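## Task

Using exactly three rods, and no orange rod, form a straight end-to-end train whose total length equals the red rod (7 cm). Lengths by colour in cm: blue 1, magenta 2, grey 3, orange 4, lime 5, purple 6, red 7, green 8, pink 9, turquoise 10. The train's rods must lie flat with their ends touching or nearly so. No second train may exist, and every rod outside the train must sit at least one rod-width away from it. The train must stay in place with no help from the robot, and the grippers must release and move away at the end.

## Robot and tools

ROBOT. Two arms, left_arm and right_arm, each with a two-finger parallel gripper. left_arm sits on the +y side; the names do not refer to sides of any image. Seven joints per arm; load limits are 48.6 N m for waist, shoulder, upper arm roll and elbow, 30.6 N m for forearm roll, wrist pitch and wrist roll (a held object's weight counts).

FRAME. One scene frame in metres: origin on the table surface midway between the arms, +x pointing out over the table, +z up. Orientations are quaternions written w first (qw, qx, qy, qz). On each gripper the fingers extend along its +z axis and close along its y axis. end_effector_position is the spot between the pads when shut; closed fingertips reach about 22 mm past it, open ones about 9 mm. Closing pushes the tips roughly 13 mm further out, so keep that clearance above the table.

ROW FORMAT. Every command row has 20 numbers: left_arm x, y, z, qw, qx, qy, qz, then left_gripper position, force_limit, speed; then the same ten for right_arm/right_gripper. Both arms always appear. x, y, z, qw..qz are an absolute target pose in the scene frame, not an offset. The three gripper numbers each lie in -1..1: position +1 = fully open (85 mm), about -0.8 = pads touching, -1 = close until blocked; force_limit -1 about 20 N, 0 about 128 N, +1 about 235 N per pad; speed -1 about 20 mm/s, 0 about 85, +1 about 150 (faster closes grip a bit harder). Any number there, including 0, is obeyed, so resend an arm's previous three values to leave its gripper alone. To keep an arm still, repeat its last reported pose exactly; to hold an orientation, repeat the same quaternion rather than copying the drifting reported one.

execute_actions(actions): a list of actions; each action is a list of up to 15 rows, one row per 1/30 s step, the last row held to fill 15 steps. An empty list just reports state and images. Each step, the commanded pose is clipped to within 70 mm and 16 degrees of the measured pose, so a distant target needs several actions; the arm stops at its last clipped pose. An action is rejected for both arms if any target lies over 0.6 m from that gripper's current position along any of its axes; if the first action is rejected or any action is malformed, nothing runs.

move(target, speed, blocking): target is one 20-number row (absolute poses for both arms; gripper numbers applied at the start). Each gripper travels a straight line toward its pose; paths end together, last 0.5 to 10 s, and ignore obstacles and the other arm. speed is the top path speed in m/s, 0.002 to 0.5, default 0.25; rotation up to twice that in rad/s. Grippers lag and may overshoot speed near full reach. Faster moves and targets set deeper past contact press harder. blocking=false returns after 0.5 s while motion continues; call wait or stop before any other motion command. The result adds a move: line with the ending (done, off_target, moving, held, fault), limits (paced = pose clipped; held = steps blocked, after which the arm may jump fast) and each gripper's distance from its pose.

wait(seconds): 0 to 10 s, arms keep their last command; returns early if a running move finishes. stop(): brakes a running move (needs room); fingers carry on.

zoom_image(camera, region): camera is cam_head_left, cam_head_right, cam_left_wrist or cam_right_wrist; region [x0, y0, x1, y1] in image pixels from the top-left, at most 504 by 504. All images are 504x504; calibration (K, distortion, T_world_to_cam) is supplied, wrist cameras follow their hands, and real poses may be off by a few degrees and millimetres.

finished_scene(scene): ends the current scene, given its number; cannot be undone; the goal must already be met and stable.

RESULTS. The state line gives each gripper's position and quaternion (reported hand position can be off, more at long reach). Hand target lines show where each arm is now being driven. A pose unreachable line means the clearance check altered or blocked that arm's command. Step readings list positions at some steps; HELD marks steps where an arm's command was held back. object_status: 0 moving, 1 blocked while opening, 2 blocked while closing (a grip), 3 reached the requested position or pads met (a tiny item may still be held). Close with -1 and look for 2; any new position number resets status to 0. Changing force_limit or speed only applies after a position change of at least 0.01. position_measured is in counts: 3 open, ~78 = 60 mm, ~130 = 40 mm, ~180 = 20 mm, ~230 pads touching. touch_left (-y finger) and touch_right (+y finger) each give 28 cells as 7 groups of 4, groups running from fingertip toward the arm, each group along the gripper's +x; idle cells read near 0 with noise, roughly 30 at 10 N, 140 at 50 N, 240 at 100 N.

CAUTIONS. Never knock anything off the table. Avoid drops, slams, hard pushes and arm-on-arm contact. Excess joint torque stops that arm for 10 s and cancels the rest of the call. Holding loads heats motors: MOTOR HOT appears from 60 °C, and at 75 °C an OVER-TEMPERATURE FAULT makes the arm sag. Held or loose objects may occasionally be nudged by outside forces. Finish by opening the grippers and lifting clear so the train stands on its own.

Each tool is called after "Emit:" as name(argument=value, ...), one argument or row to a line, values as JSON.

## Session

Emit:
execute_actions(
  actions=[],
)

Scene clock: 0.00 s.
left_arm: end_effector_position=(+0.3839, +0.2024, +0.3911) position_measured=3 object_status=3 touch_left=n/a touch_right=n/a end_effector_quat_wxyz=(+0.247, +0.374, +0.573, +0.687) | right_arm: end_effector_position=(+0.5971, -0.6378, +0.1122) position_measured=3 object_status=3 touch_left=n/a touch_right=n/a end_effector_quat_wxyz=(+0.621, +0.556, -0.393, +0.388)
Joint positions: left_arm=[ 1.354  0.472 -0.073  2.261 -1.336  1.707  2.501] | right_arm=[-0.247  1.533  0.306  0.844  1.258  1.556  2.778]
Joint velocities: left_arm=[-0.001  0.    -0.     0.    -0.     0.     0.   ] | right_arm=[-0.001 -0.     0.001 -0.001  0.     0.     0.   ]
Motor temperatures (°C, as the motors report them): left_arm=[36 29 27 30 43 39 44] | right_arm=[31 31 29 29 34 36 42]
Hand target (left_arm): +0.384, +0.202, +0.391; +0.247, +0.374, +0.573, +0.687
Hand target (right_arm): +0.597, -0.638, +0.112; +0.621, +0.556, -0.393, +0.388
camera_calibration (this result's frames):
cam_left_wrist: T_world_to_cam=[[0.0511563, -0.188289, 0.98078, -0.362036], [0.58765, -0.78838, -0.182003, 0.0549528], [0.807497, 0.585666, 0.0703173, -0.308582], [0, 0, 0, 1]] pos_world=[0.235407, 0.155882, 0.386778]
cam_right_wrist: T_world_to_cam=[[-0.896144, 0.0681606, 0.438497, 0.535223], [-0.442714, -0.0694068, -0.893973, 0.37849], [-0.030499, -0.995257, 0.0923741, -0.479252], [0, 0, 0, 1]] pos_world=[0.632583, -0.48719, 0.147936]

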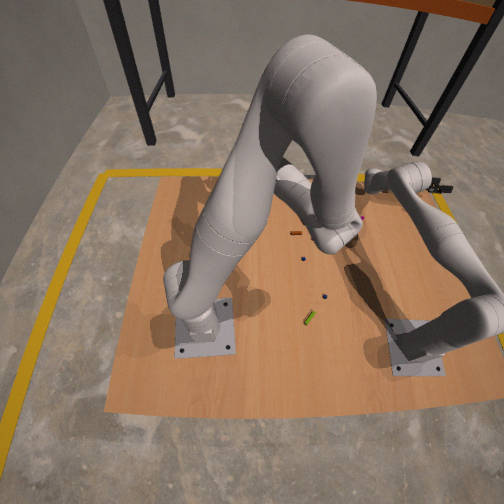

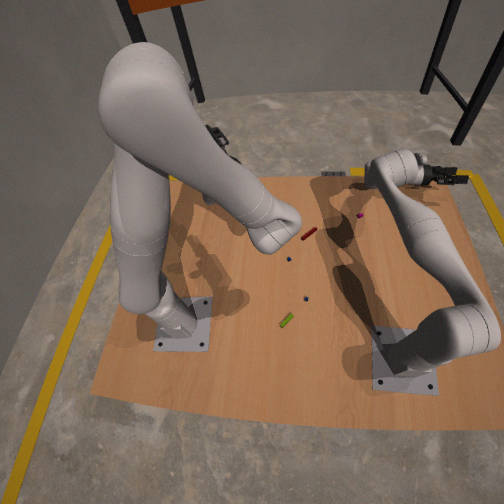

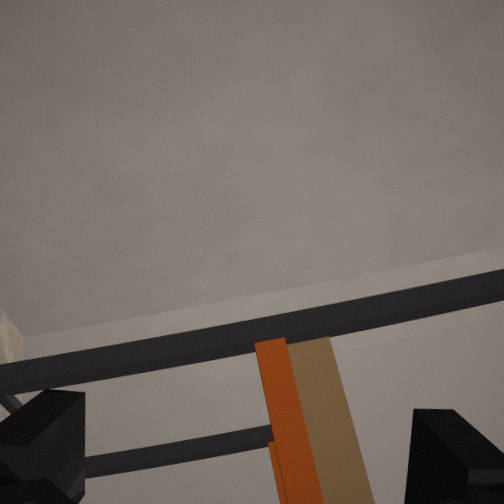

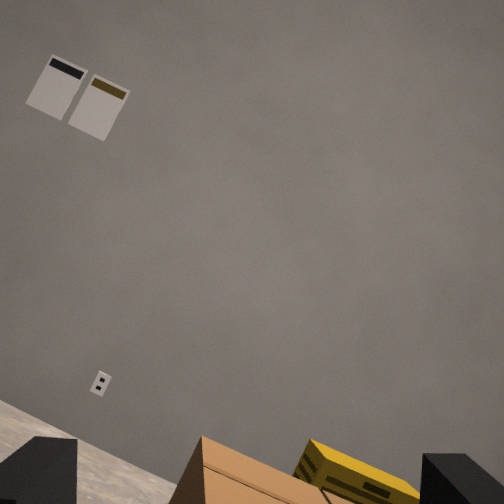

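Emit:
zoom_image(
  camera="cam_head_right",
  region=[220, 190, 400, 340],
)

Region (220, 190, 400, 340) of cam_head_right's 504x504 image, scaled by 2.800, with more detail than that image has.

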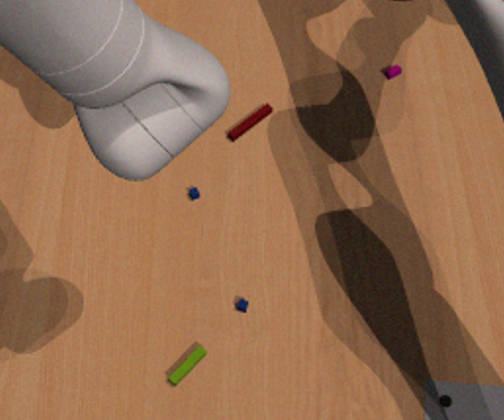

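Emit:
move(
  target=[0.07,-0.05,0.22,0,1,0,0,1,0,0, 0.5971,-0.6378,0.1122,0.621,0.556,-0.393,0.388,1,0,0],
)

Scene clock: 5.57 s.
left_arm: end_effector_position=(+0.0689, -0.0469, +0.2186) position_measured=3 object_status=3 touch_left=((3 8 1 -8) (13 -7 14 11) (-8 -10 -2 5) (3 6 -12 1) (10 -7 3 -11) (0 6 9 -2) (-9 10 4 0)) touch_right=((-24 13 -42 20) (11 17 -5 -23) (6 -7 -4 -2) (-18 -13 -3 -11) (10 -24 5 19) (-8 13 36 4) (-17 -20 -5 -3)) end_effector_quat_wxyz=(-0.001, +1.000, -0.000, -0.001) | right_arm: end_effector_position=(+0.5971, -0.6378, +0.1122) position_measured=3 object_status=3 touch_left=((-14 18 21 -24) (-1 15 12 10) (-3 18 -8 10) (-10 -2 11 -7) (19 6 20 6) (4 4 6 -29) (-22 -5 -15 14)) touch_right=((9 3 -1 3) (-2 6 -7 -4) (-3 -9 1 1) (-3 -10 2 -3) (2 -4 -4 9) (13 2 -16 -9) (3 0 -3 2)) end_effector_quat_wxyz=(+0.621, +0.556, -0.393, +0.388)
Joint positions: left_arm=[ 1.32   0.228  0.25   1.892 -0.063  1.031 -0.07 ] | right_arm=[-0.247  1.533  0.306  0.843  1.257  1.557  2.779]
Joint velocities: left_arm=[-0.003  0.009 -0.006 -0.     0.001  0.    -0.002] | right_arm=[-0.001 -0.001  0.    -0.    -0.001  0.    -0.   ]
Motor temperatures (°C, as the motors report them): left_arm=[36 29 27 30 43 39 44] | right_arm=[31 32 29 29 34 36 42]
Hand target (left_arm): +0.069, -0.047, +0.218; -0.002, +1.000, +0.000, -0.001
Hand target (right_arm): +0.597, -0.638, +0.112; +0.621, +0.556, -0.393, +0.388
Off the commanded pose (left_arm): 0.004 m, 0 deg.
Off the commanded pose (right_arm): 0.000 m, 0 deg.
move: off_target (left_arm)
camera_calibration (this result's frames):
cam_left_wrist: T_world_to_cam=[[0.0514806, -0.998647, 0.00731386, -0.0488854], [-0.99847, -0.0513207, 0.0205816, 0.111687], [-0.0201785, -0.00836223, -0.999761, 0.36705], [0, 0, 0, 1]] pos_world=[0.121439, -0.040018, 0.365021]
cam_right_wrist: T_world_to_cam=[[-0.89624, 0.0685988, 0.438232, 0.535577], [-0.442467, -0.0686687, -0.894152, 0.378882], [-0.0312449, -0.995278, 0.0918963, -0.478752], [0, 0, 0, 1]] pos_world=[0.63269, -0.487214, 0.148066]

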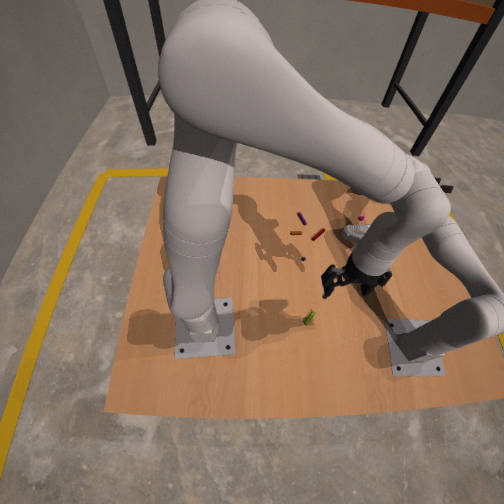

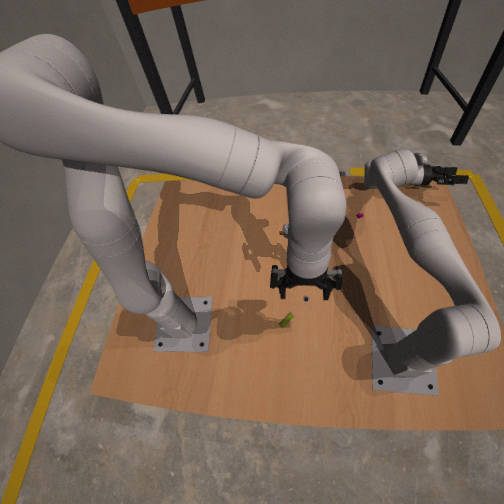

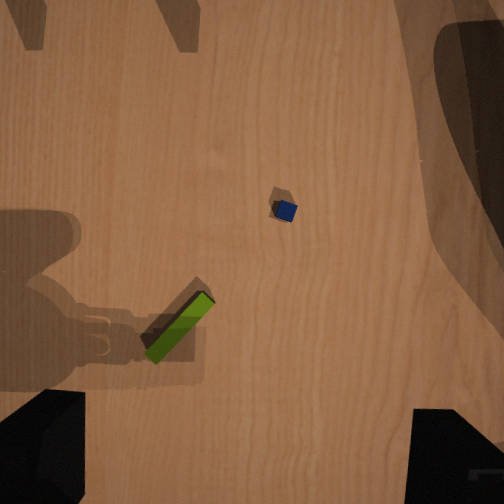

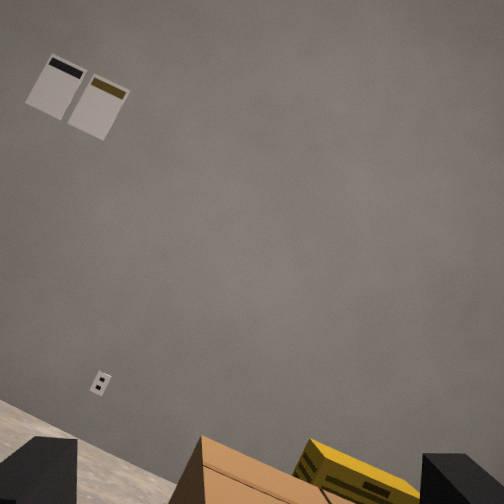

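Emit:
move(
  target=[0.138,-0.0616,0.08,0,1,0,0,0.2,0,0, 0.5971,-0.6378,0.1122,0.621,0.556,-0.393,0.388,1,0,0],
)

Scene clock: 7.47 s.
left_arm: end_effector_position=(+0.1373, -0.0617, +0.0804) position_measured=104 object_status=3 touch_left=((-4 -2 2 -10) (5 -2 -1 7) (-1 -12 -5 11) (2 -9 0 -9) (-2 -7 2 -7) (3 4 -1 -4) (-3 2 4 15)) touch_right=((3 1 1 -3) (4 -16 6 -2) (14 8 3 15) (-17 4 34 12) (-2 -16 -2 -36) (3 7 -7 -1) (19 -10 5 6)) end_effector_quat_wxyz=(+0.000, +1.000, -0.000, -0.001) | right_arm: end_effector_position=(+0.5971, -0.6378, +0.1122) position_measured=3 object_status=3 touch_left=((-21 -10 1 21) (13 -11 -2 2) (11 8 20 -10) (1 7 14 10) (-4 2 -17 -4) (-1 -8 -2 -7) (-12 -13 -13 8)) touch_right=((-3 -2 -4 1) (1 3 0 -2) (4 -3 -1 -1) (6 -7 -3 6) (-1 -6 8 4) (-1 -3 -6 -1) (9 -7 -8 0)) end_effector_quat_wxyz=(+0.621, +0.556, -0.393, +0.388)
Joint positions: left_arm=[ 1.233  0.519  0.17   2.016 -0.143  0.617 -0.17 ] | right_arm=[-0.247  1.533  0.306  0.843  1.257  1.557  2.779]
Joint velocities: left_arm=[-0.     0.006 -0.001 -0.001  0.001  0.     0.   ] | right_arm=[ 0.001  0.    -0.    -0.001  0.     0.002  0.   ]
Motor temperatures (°C, as the motors report them): left_arm=[36 29 27 30 43 39 44] | right_arm=[31 32 29 29 34 36 42]
Hand target (left_arm): +0.137, -0.062, +0.080; +0.000, +1.000, -0.000, -0.001
Hand target (right_arm): +0.597, -0.638, +0.112; +0.621, +0.556, -0.393, +0.388
Off the commanded pose (left_arm): 0.001 m, 0 deg.
Off the commanded pose (right_arm): 0.000 m, 0 deg.
move: done
camera_calibration (this result's frames):
cam_left_wrist: T_world_to_cam=[[0.0512389, -0.998631, 0.0105646, -0.0663854], [-0.998498, -0.0510209, 0.0199692, 0.182161], [-0.0194029, -0.0115719, -0.999745, 0.229838], [0, 0, 0, 1]] pos_world=[0.189749, -0.0543408, 0.226843]
cam_right_wrist: T_world_to_cam=[[-0.89624, 0.0685942, 0.438234, 0.535574], [-0.442469, -0.0686646, -0.894151, 0.378884], [-0.0312424, -0.995279, 0.0918907, -0.478752], [0, 0, 0, 1]] pos_world=[0.63269, -0.487213, 0.148066]

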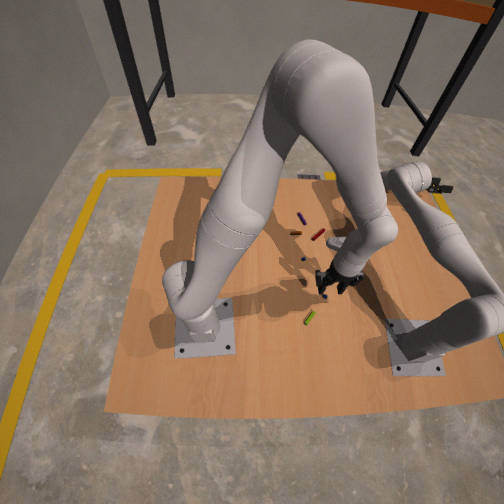

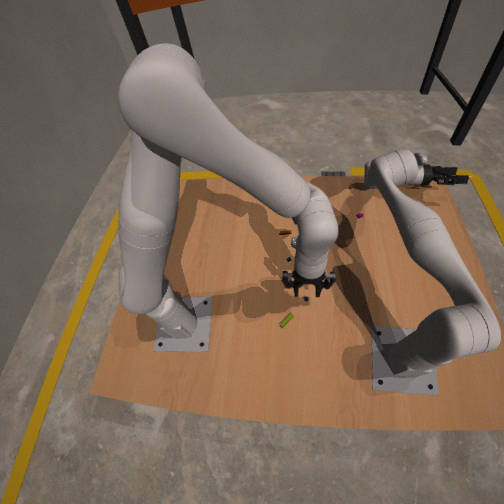

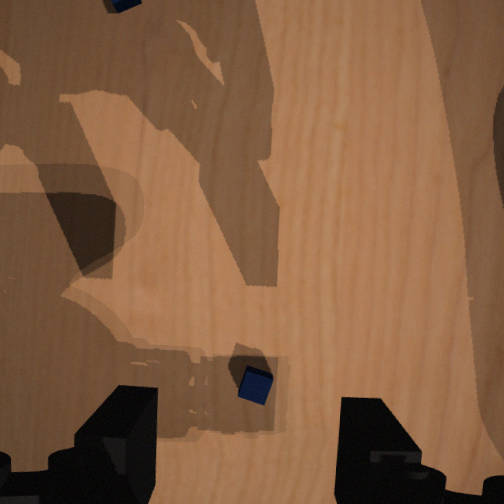

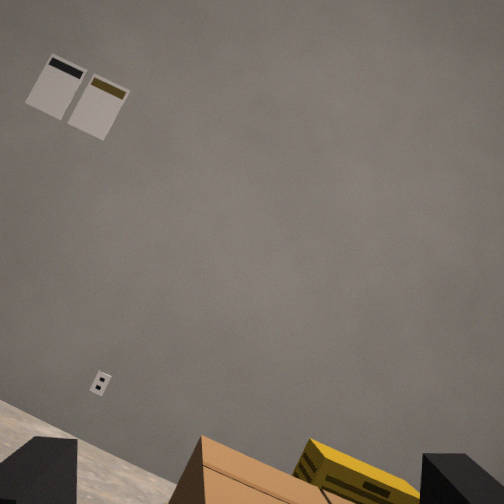

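Emit:
move(
  target=[0.135,-0.0645,0.024,0,0.9914,-0.1305,0,0.2,0,0, 0.5971,-0.6378,0.1122,0.621,0.556,-0.393,0.388,1,0,0],
  speed=0.08,
)

Emit:
move(
  target=[0.135,-0.0645,0.024,0,0.9914,-0.1305,0,-1,-0.5,-0.5, 0.5971,-0.6378,0.1122,0.621,0.556,-0.393,0.388,1,0,0],
)

Scene clock: 9.50 s.
left_arm: end_effector_position=(+0.1350, -0.0645, +0.0243) position_measured=104 object_status=3 touch_left=((4 -4 -3 -13) (10 -2 12 2) (-9 -2 -7 -1) (9 3 -3 8) (10 -4 -2 0) (-7 5 13 -6) (5 5 15 1)) touch_right=((-19 -30 -41 -4) (6 0 -40 8) (-10 26 -42 2) (-16 -16 4 1) (20 -2 -32 17) (-2 -8 7 -14) (-18 16 -8 32)) end_effector_quat_wxyz=(+0.000, +0.991, -0.131, +0.000) | right_arm: end_effector_position=(+0.5971, -0.6378, +0.1122) position_measured=3 object_status=3 touch_left=((1 -13 -10 21) (19 -6 2 8) (10 1 25 -9) (7 7 -1 2) (7 26 -20 4) (0 19 10 8) (1 -12 19 15)) touch_right=((3 6 -1 7) (3 2 0 4) (-1 -3 -5 6) (4 -19 6 4) (12 -8 -2 4) (9 -5 -1 -3) (0 -3 -10 3)) end_effector_quat_wxyz=(+0.621, +0.556, -0.393, +0.388)
Joint positions: left_arm=[ 1.231  0.654  0.188  2.048 -0.259  0.461 -0.314] | right_arm=[-0.247  1.533  0.306  0.843  1.257  1.557  2.779]
Joint velocities: left_arm=[-0.002  0.003 -0.     0.001  0.    -0.    -0.001] | right_arm=[ 0.001 -0.     0.     0.001  0.     0.001 -0.   ]
Motor temperatures (°C, as the motors report them): left_arm=[36 29 27 30 43 39 44] | right_arm=[31 32 29 29 34 36 42]
Hand target (left_arm): +0.135, -0.064, +0.024; +0.000, +0.991, -0.131, +0.000
Hand target (right_arm): +0.597, -0.638, +0.112; +0.621, +0.556, -0.393, +0.388
Off the commanded pose (left_arm): 0.000 m, 0 deg.
Off the commanded pose (right_arm): 0.000 m, 0 deg.
move: done
camera_calibration (this result's frames):
cam_left_wrist: T_world_to_cam=[[-0.208674, -0.977933, 0.0101364, -0.0320427], [-0.977782, 0.208831, 0.0182379, 0.194867], [-0.0199522, -0.00610544, -0.999782, 0.174069], [0, 0, 0, 1]] pos_world=[0.187324, -0.0709671, 0.170802]
cam_right_wrist: T_world_to_cam=[[-0.89624, 0.0685944, 0.438234, 0.535574], [-0.442468, -0.0686647, -0.894151, 0.378884], [-0.0312426, -0.995279, 0.0918909, -0.478752], [0, 0, 0, 1]] pos_world=[0.63269, -0.487214, 0.148066]

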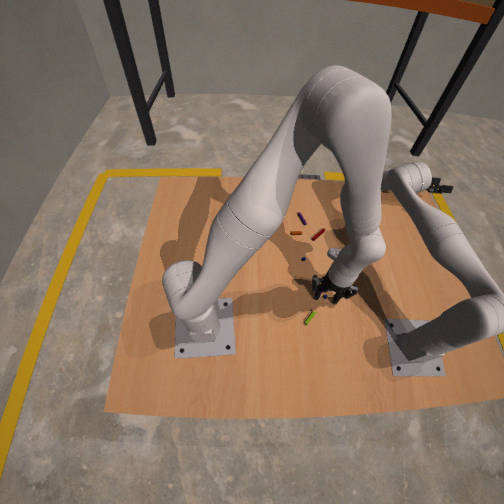

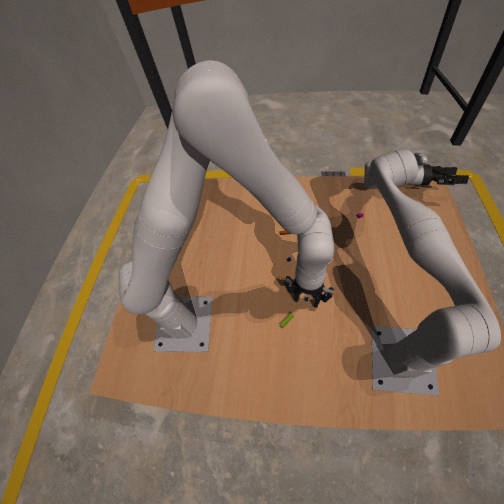

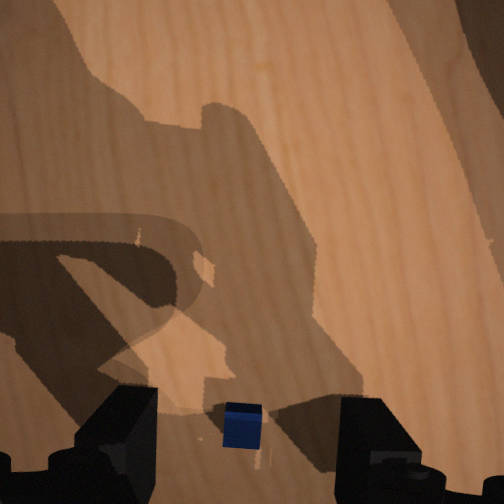

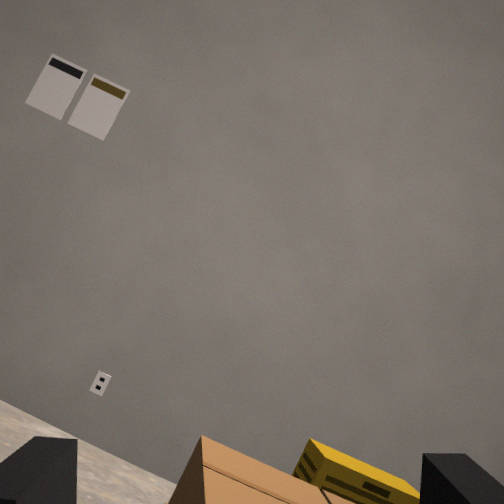

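Scene clock: 10.53 s.
left_arm: end_effector_position=(+0.1350, -0.0645, +0.0241) position_measured=210 object_status=0 touch_left=((-10 258 991 629) (4 52 295 183) (3 -3 1 13) (-1 5 -3 3) (4 -9 0 -1) (-12 -1 4 -8) (4 3 1 0)) touch_right=((9 267 1231 813) (9 16 319 213) (-12 28 3 26) (-9 7 3 8) (9 -12 15 -6) (-5 5 5 5) (-12 23 -26 19)) end_effector_quat_wxyz=(+0.000, +0.991, -0.131, +0.000) | right_arm: end_effector_position=(+0.5971, -0.6378, +0.1122) position_measured=3 object_status=3 touch_left=((-14 -11 9 -9) (-13 4 -1 3) (18 8 -11 3) (3 25 3 0) (2 17 -6 -1) (18 -1 38 8) (18 -14 13 -5)) touch_right=((3 12 8 8) (-4 3 -6 -10) (-4 2 1 0) (1 -7 12 -2) (8 -5 -6 3) (7 -5 -7 4) (4 9 -13 -1)) end_effector_quat_wxyz=(+0.621, +0.556, -0.393, +0.388)
Joint positions: left_arm=[ 1.231  0.654  0.189  2.048 -0.259  0.461 -0.314] | right_arm=[-0.247  1.533  0.306  0.843  1.257  1.557  2.779]
Joint velocities: left_arm=[-0. -0. -0. -0. -0.  0. -0.] | right_arm=[ 0.001  0.    -0.     0.     0.001  0.001  0.   ]
Motor temperatures (°C, as the motors report them): left_arm=[36 29 27 30 43 39 44] | right_arm=[31 32 29 29 34 36 42]
Hand target (left_arm): +0.135, -0.064, +0.024; +0.000, +0.991, -0.131, -0.000
Hand target (right_arm): +0.597, -0.638, +0.112; +0.621, +0.556, -0.393, +0.388
Off the commanded pose (left_arm): 0.000 m, 0 deg.
Off the commanded pose (right_arm): 0.000 m, 0 deg.
move: done
camera_calibration (this result's frames):
cam_left_wrist: T_world_to_cam=[[-0.208693, -0.977931, 0.00987935, -0.0321111], [-0.977774, 0.208846, 0.0184902, 0.194856], [-0.0201454, -0.00580098, -0.99978, 0.17396], [0, 0, 0, 1]] pos_world=[0.187329, -0.0710883, 0.170636]
cam_right_wrist: T_world_to_cam=[[-0.89624, 0.0685943, 0.438234, 0.535574], [-0.442469, -0.0686646, -0.894151, 0.378884], [-0.0312425, -0.995279, 0.0918907, -0.478752], [0, 0, 0, 1]] pos_world=[0.63269, -0.487214, 0.148066]

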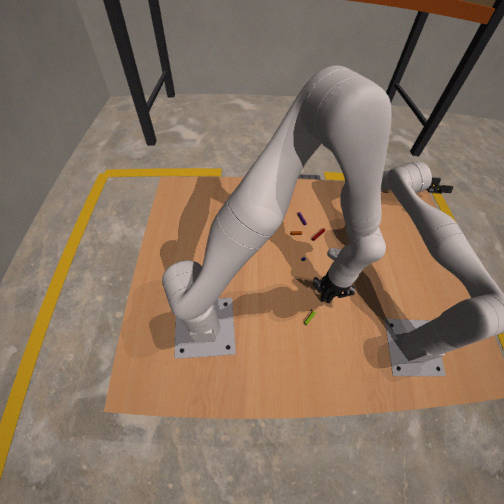

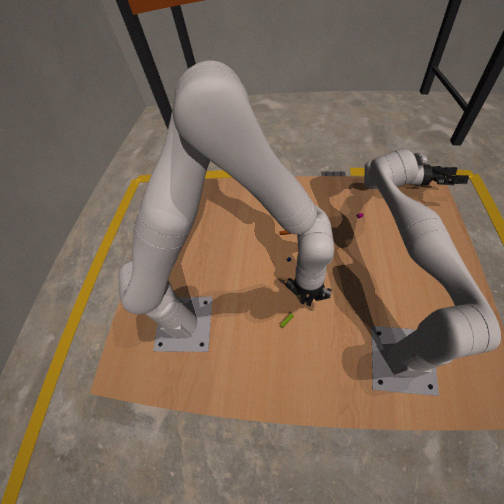

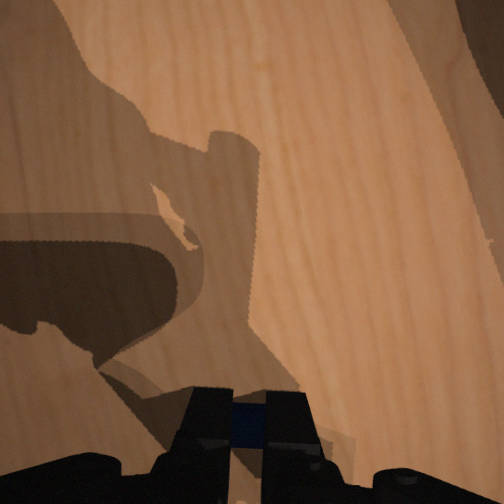

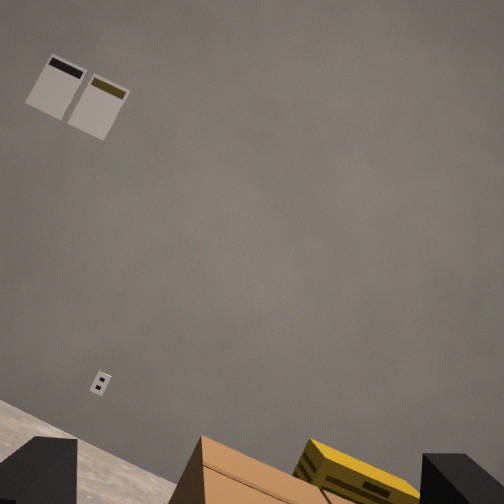

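Emit:
move(
  target=[0.135,-0.0645,0.07,0,0.9914,-0.1305,0,-1,-0.5,-0.5, 0.5971,-0.6378,0.1122,0.621,0.556,-0.393,0.388,1,0,0],
  speed=0.15,
)

Emit:
move(
  target=[0.036,0.023,0.05,0,0.9348,-0.3551,0,-1,-0.5,-0.5, 0.5971,-0.6378,0.1122,0.621,0.556,-0.393,0.388,1,0,0],
  speed=0.15,
)

Scene clock: 11.47 s.
left_arm: end_effector_position=(+0.1349, -0.0645, +0.0696) position_measured=210 object_status=2 touch_left=((6 252 996 629) (0 56 301 181) (4 -2 9 17) (1 -7 0 -6) (2 4 4 -6) (-2 -3 7 2) (-9 12 -1 5)) touch_right=((7 240 1218 807) (11 48 291 238) (-11 19 23 -2) (3 10 12 -20) (6 13 2 2) (-1 -3 0 15) (-17 0 11 -9)) end_effector_quat_wxyz=(-0.000, +0.991, -0.131, -0.000) | right_arm: end_effector_position=(+0.5971, -0.6378, +0.1122) position_measured=3 object_status=3 touch_left=((7 14 14 8) (1 13 -6 15) (-8 -3 -36 -14) (7 -3 3 0) (8 16 7 -9) (-7 9 6 20) (4 0 2 3)) touch_right=((8 1 2 -4) (6 13 -3 1) (5 -12 4 6) (5 -6 3 3) (5 -4 0 7) (7 5 -5 0) (4 -3 -11 3)) end_effector_quat_wxyz=(+0.621, +0.556, -0.393, +0.388)
Joint positions: left_arm=[ 1.195  0.552  0.236  2.019 -0.221  0.595 -0.347] | right_arm=[-0.247  1.533  0.306  0.843  1.257  1.557  2.779]
Joint velocities: left_arm=[-0.003 -0.007 -0.003  0.     0.001  0.    -0.002] | right_arm=[ 0.001  0.001 -0.001 -0.001  0.001  0.001  0.   ]
Motor temperatures (°C, as the motors report them): left_arm=[36 29 27 30 43 39 44] | right_arm=[31 32 29 29 34 36 42]
Hand target (left_arm): +0.135, -0.065, +0.070; -0.000, +0.991, -0.131, +0.000
Hand target (right_arm): +0.597, -0.638, +0.112; +0.621, +0.556, -0.393, +0.388
Off the commanded pose (left_arm): 0.000 m, 0 deg.
Off the commanded pose (right_arm): 0.000 m, 0 deg.
move: done
camera_calibration (this result's frames):
cam_left_wrist: T_world_to_cam=[[-0.209115, -0.977849, 0.00911291, -0.0324469], [-0.977677, 0.209255, 0.0189837, 0.193831], [-0.0204701, -0.0049397, -0.999778, 0.219555], [0, 0, 0, 1]] pos_world=[0.187213, -0.0712037, 0.216123]
cam_right_wrist: T_world_to_cam=[[-0.89624, 0.0685946, 0.438234, 0.535574], [-0.442469, -0.0686648, -0.894151, 0.378884], [-0.0312426, -0.995279, 0.0918911, -0.478752], [0, 0, 0, 1]] pos_world=[0.63269, -0.487214, 0.148066]

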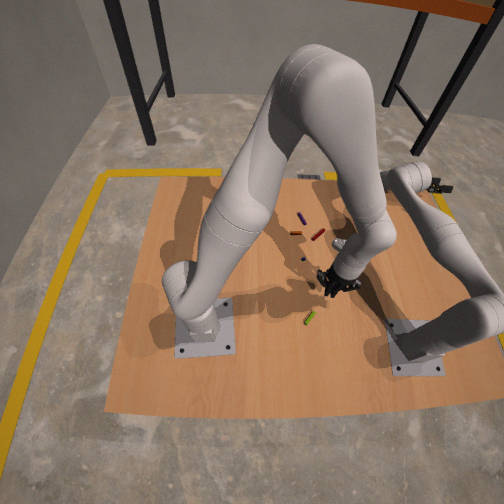

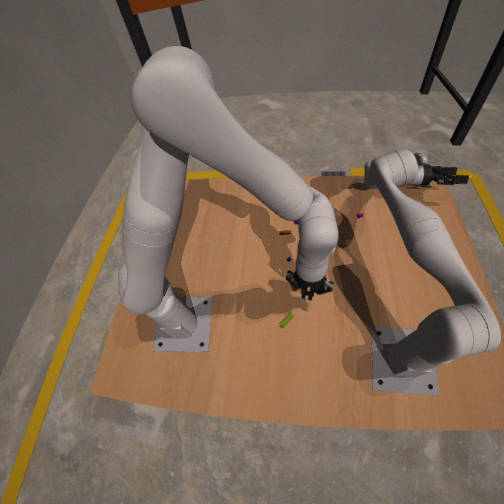

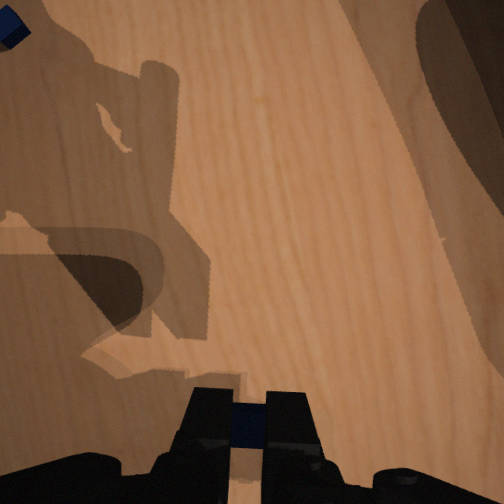

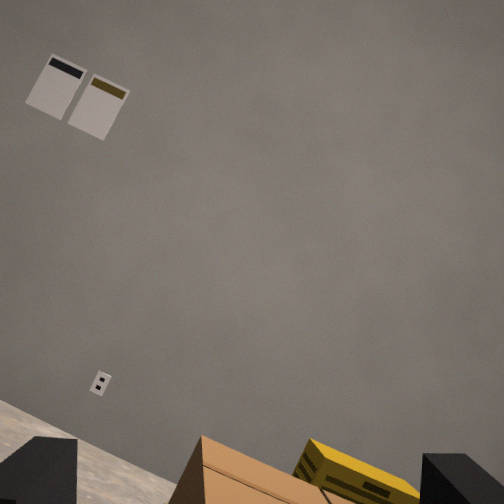

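Scene clock: 13.33 s.
left_arm: end_effector_position=(+0.0374, +0.0236, +0.0503) position_measured=210 object_status=2 touch_left=((16 262 994 631) (0 52 294 196) (-7 -12 0 12) (5 -2 -13 4) (5 -4 -3 -12) (-13 17 6 -10) (1 6 3 5)) touch_right=((-11 241 1224 779) (-4 24 293 224) (-12 17 -9 36) (-15 0 9 0) (-4 2 12 12) (4 6 12 14) (4 10 -11 6)) end_effector_quat_wxyz=(-0.000, +0.935, -0.355, +0.001) | right_arm: end_effector_position=(+0.5971, -0.6378, +0.1122) position_measured=3 object_status=3 touch_left=((-27 -1 5 9) (9 7 16 -5) (15 10 -21 22) (4 -3 23 -4) (-5 -16 2 -3) (5 5 -14 -7) (0 21 -2 -5)) touch_right=((9 0 4 0) (7 4 1 -12) (-2 -1 7 -1) (6 3 -4 -4) (6 -17 -7 9) (4 1 -4 3) (5 2 -6 16)) end_effector_quat_wxyz=(+0.621, +0.556, -0.393, +0.388)
Joint positions: left_arm=[ 1.39   0.478  0.278  2.35  -0.381  0.353 -0.395] | right_arm=[-0.247  1.533  0.306  0.843  1.257  1.557  2.779]
Joint velocities: left_arm=[ 0.007 -0.001  0.002  0.002 -0.003  0.     0.004] | right_arm=[-0.002 -0.     0.002 -0.001  0.001  0.     0.   ]
Motor temperatures (°C, as the motors report them): left_arm=[36 29 27 30 43 39 44] | right_arm=[31 32 29 29 34 36 42]
Hand target (left_arm): +0.037, +0.024, +0.050; -0.000, +0.935, -0.355, +0.001
Hand target (right_arm): +0.597, -0.638, +0.112; +0.621, +0.556, -0.393, +0.388
Off the commanded pose (left_arm): 0.002 m, 0 deg.
Off the commanded pose (right_arm): 0.000 m, 0 deg.
move: done
camera_calibration (this result's frames):
cam_left_wrist: T_world_to_cam=[[-0.623925, -0.78144, 0.00831381, 0.0444003], [-0.781264, 0.623966, 0.0171143, 0.0634678], [-0.0185614, 0.00418279, -0.999819, 0.1984], [0, 0, 0, 1]] pos_world=[0.0809701, -0.00573545, 0.196909]
cam_right_wrist: T_world_to_cam=[[-0.89624, 0.0685944, 0.438234, 0.535574], [-0.442468, -0.0686649, -0.894151, 0.378884], [-0.0312425, -0.995279, 0.0918911, -0.478752], [0, 0, 0, 1]] pos_world=[0.63269, -0.487213, 0.148066]

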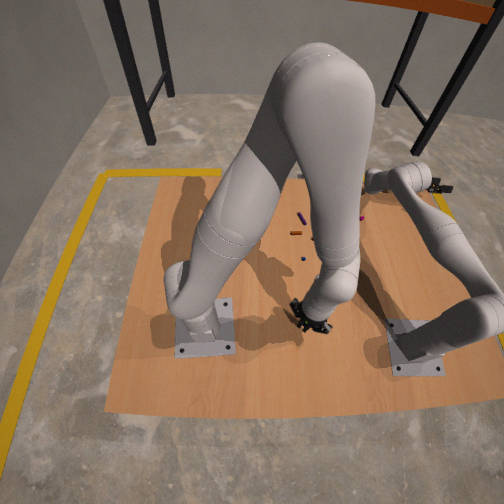

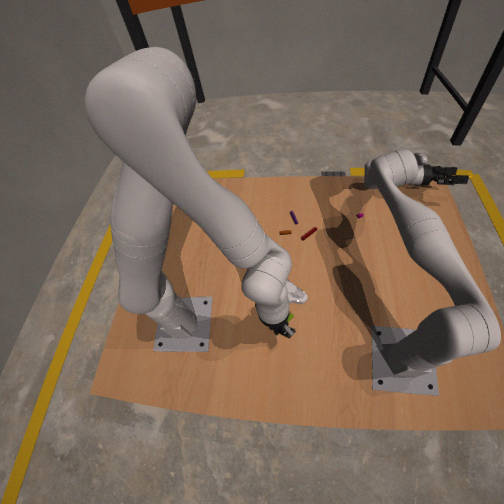

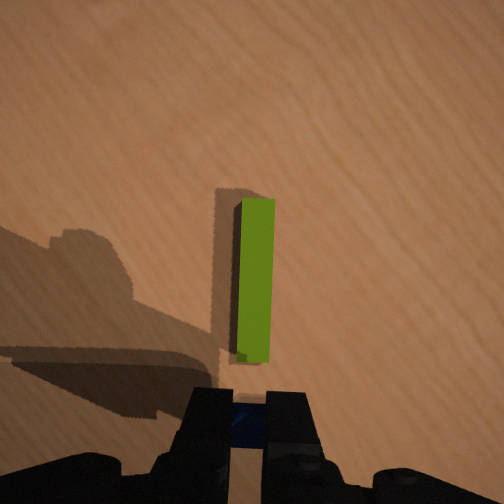

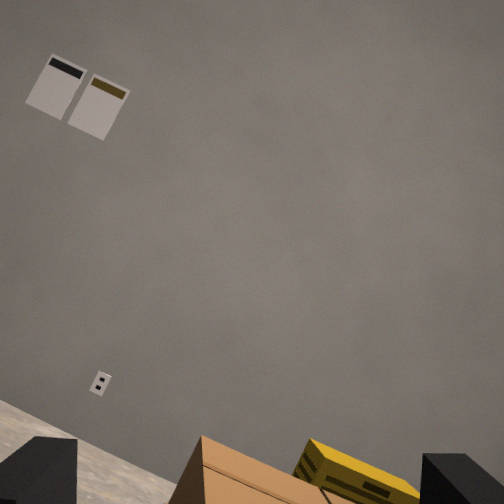

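Emit:
move(
  target=[0.036,0.022,0.026,0,0.9348,-0.3551,0,-1,-0.5,-0.5, 0.5971,-0.6378,0.1122,0.621,0.556,-0.393,0.388,1,0,0],
  speed=0.05,
)

Scene clock: 14.23 s.
left_arm: end_effector_position=(+0.0362, +0.0219, +0.0262) position_measured=210 object_status=2 touch_left=((11 259 1001 641) (7 51 292 187) (-3 -11 -1 12) (4 -1 1 6) (4 -12 -1 -14) (-3 11 8 -20) (-6 9 8 6)) touch_right=((7 249 1231 799) (-7 60 313 220) (16 3 -6 0) (9 6 -12 11) (8 -21 0 -18) (5 -3 13 10) (6 32 -7 -6)) end_effector_quat_wxyz=(+0.000, +0.935, -0.355, +0.000) | right_arm: end_effector_position=(+0.5971, -0.6378, +0.1122) position_measured=3 object_status=3 touch_left=((4 -22 13 15) (5 2 23 6) (3 -13 -3 -17) (6 9 17 4) (9 -15 15 -16) (25 -41 16 -24) (-16 -12 -7 3)) touch_right=((2 2 -4 -9) (0 2 -5 -5) (5 1 0 -3) (2 4 8 1) (8 -2 -3 4) (-4 -3 -8 -7) (-7 6 -9 1)) end_effector_quat_wxyz=(+0.621, +0.556, -0.393, +0.388)
Joint positions: left_arm=[ 1.451  0.552  0.204  2.361 -0.425  0.26  -0.355] | right_arm=[-0.247  1.533  0.306  0.843  1.257  1.557  2.779]
Joint velocities: left_arm=[ 0.006  0.006  0.001  0.001 -0.001  0.     0.002] | right_arm=[-0.001 -0.    -0.    -0.     0.001  0.001  0.   ]
Motor temperatures (°C, as the motors report them): left_arm=[36 29 27 30 43 39 44] | right_arm=[31 32 29 29 34 36 42]
Hand target (left_arm): +0.036, +0.022, +0.026; -0.000, +0.935, -0.355, +0.000
Hand target (right_arm): +0.597, -0.638, +0.112; +0.621, +0.556, -0.393, +0.388
Off the commanded pose (left_arm): 0.000 m, 0 deg.
Off the commanded pose (right_arm): 0.000 m, 0 deg.
move: done
camera_calibration (this result's frames):
cam_left_wrist: T_world_to_cam=[[-0.623891, -0.781446, 0.0101044, 0.0425182], [-0.781243, 0.623963, 0.0181356, 0.0639817], [-0.0204768, 0.00342062, -0.999784, 0.174389], [0, 0, 0, 1]] pos_world=[0.0800829, -0.00729306, 0.172761]
cam_right_wrist: T_world_to_cam=[[-0.89624, 0.0685944, 0.438234, 0.535574], [-0.442468, -0.068665, -0.894151, 0.378884], [-0.0312424, -0.995279, 0.0918911, -0.478752], [0, 0, 0, 1]] pos_world=[0.63269, -0.487213, 0.148066]

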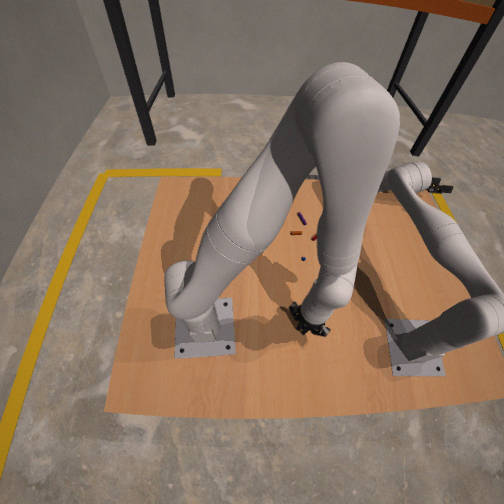

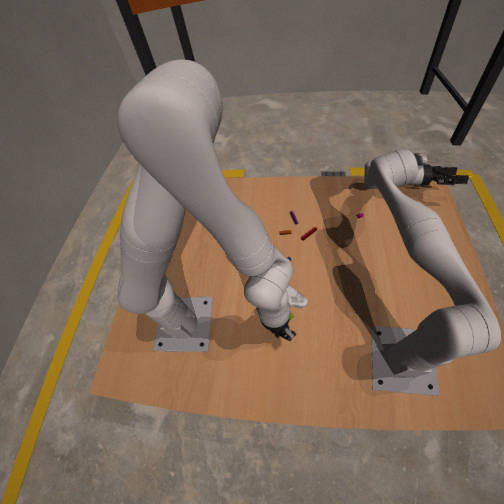

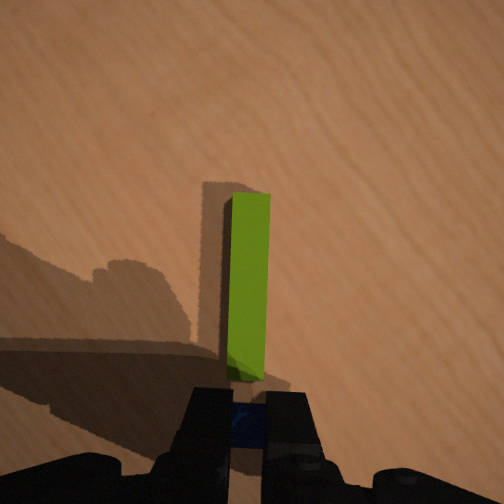

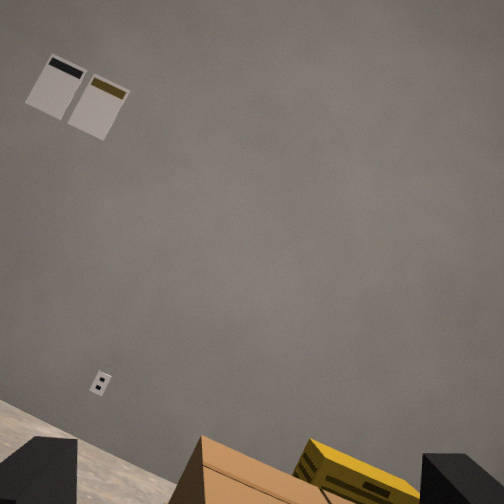

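Emit:
move(
  target=[0.0396,0.0189,0.026,0,0.9348,-0.3551,0,-1,-0.5,-0.5, 0.5971,-0.6378,0.1122,0.621,0.556,-0.393,0.388,1,0,0],
  speed=0.02,
)

Scene clock: 15.07 s.
left_arm: end_effector_position=(+0.0395, +0.0189, +0.0260) position_measured=210 object_status=2 touch_left=((7 259 990 641) (2 54 298 184) (1 -8 3 4) (0 5 0 -3) (5 3 1 -4) (-2 5 15 -10) (-4 6 1 6)) touch_right=((21 263 1226 771) (14 47 304 209) (22 -14 17 10) (4 -5 -12 17) (2 9 28 10) (15 -8 33 17) (18 4 -4 -6)) end_effector_quat_wxyz=(+0.000, +0.935, -0.355, -0.000) | right_arm: end_effector_position=(+0.5971, -0.6378, +0.1122) position_measured=3 object_status=3 touch_left=((-1 -24 13 15) (14 19 9 -6) (28 -1 3 -5) (7 13 1 -8) (-6 -5 -17 18) (-9 2 -15 2) (-10 -4 -19 -10)) touch_right=((7 -5 -1 -5) (6 1 -4 -10) (-3 -7 5 0) (-1 -8 2 -7) (6 -10 2 4) (5 -1 -2 -6) (2 6 -14 4)) end_effector_quat_wxyz=(+0.621, +0.556, -0.393, +0.388)
Joint positions: left_arm=[ 1.437  0.556  0.209  2.351 -0.426  0.268 -0.365] | right_arm=[-0.247  1.533  0.306  0.843  1.257  1.557  2.779]
Joint velocities: left_arm=[-0.002  0.     0.     0.001  0.001  0.001 -0.001] | right_arm=[ 0.002 -0.    -0.    -0.001  0.001  0.001 -0.   ]
Motor temperatures (°C, as the motors report them): left_arm=[36 29 27 30 43 39 44] | right_arm=[31 32 29 29 34 36 42]
Hand target (left_arm): +0.040, +0.019, +0.026; +0.000, +0.935, -0.355, -0.000
Hand target (right_arm): +0.597, -0.638, +0.112; +0.621, +0.556, -0.393, +0.388
Off the commanded pose (left_arm): 0.000 m, 0 deg.
Off the commanded pose (right_arm): 0.000 m, 0 deg.
move: done
camera_calibration (this result's frames):
cam_left_wrist: T_world_to_cam=[[-0.624657, -0.780838, 0.009812, 0.0422227], [-0.780625, 0.624721, 0.0186483, 0.0683691], [-0.0206911, 0.00398932, -0.999778, 0.174236], [0, 0, 0, 1]] pos_world=[0.0833505, -0.0104377, 0.172508]
cam_right_wrist: T_world_to_cam=[[-0.89624, 0.0685944, 0.438234, 0.535574], [-0.442469, -0.0686648, -0.894151, 0.378884], [-0.0312425, -0.995279, 0.091891, -0.478752], [0, 0, 0, 1]] pos_world=[0.63269, -0.487213, 0.148066]

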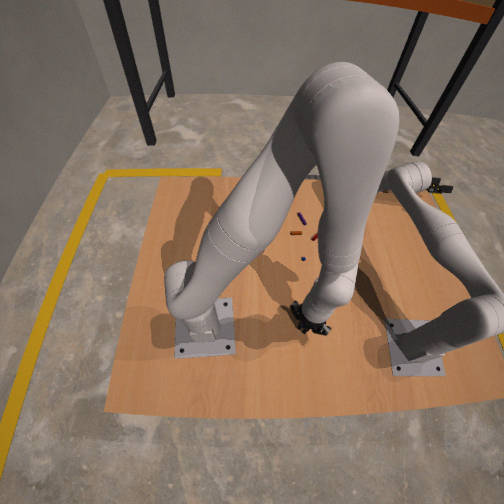

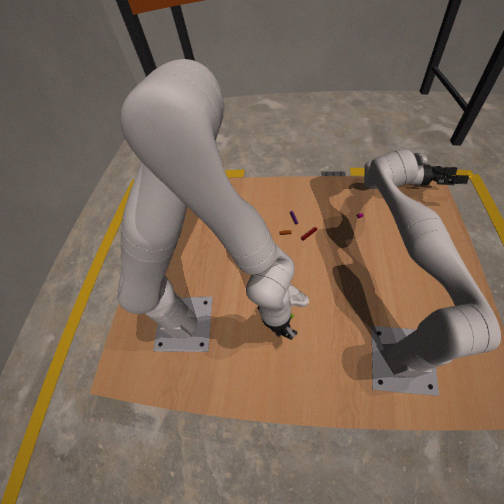

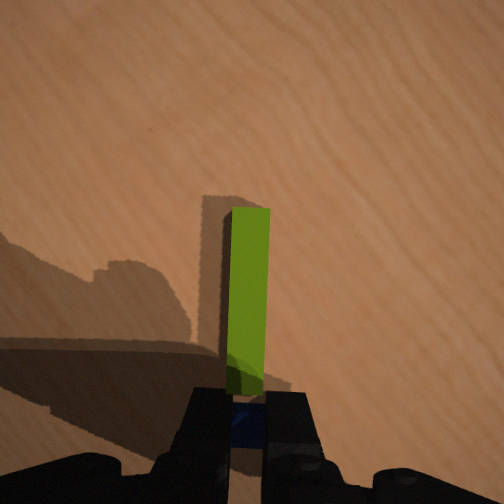

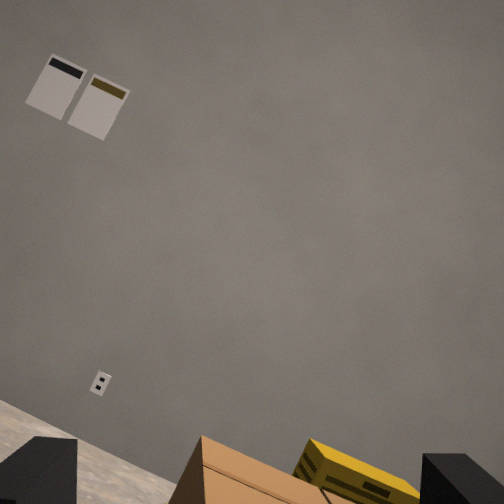

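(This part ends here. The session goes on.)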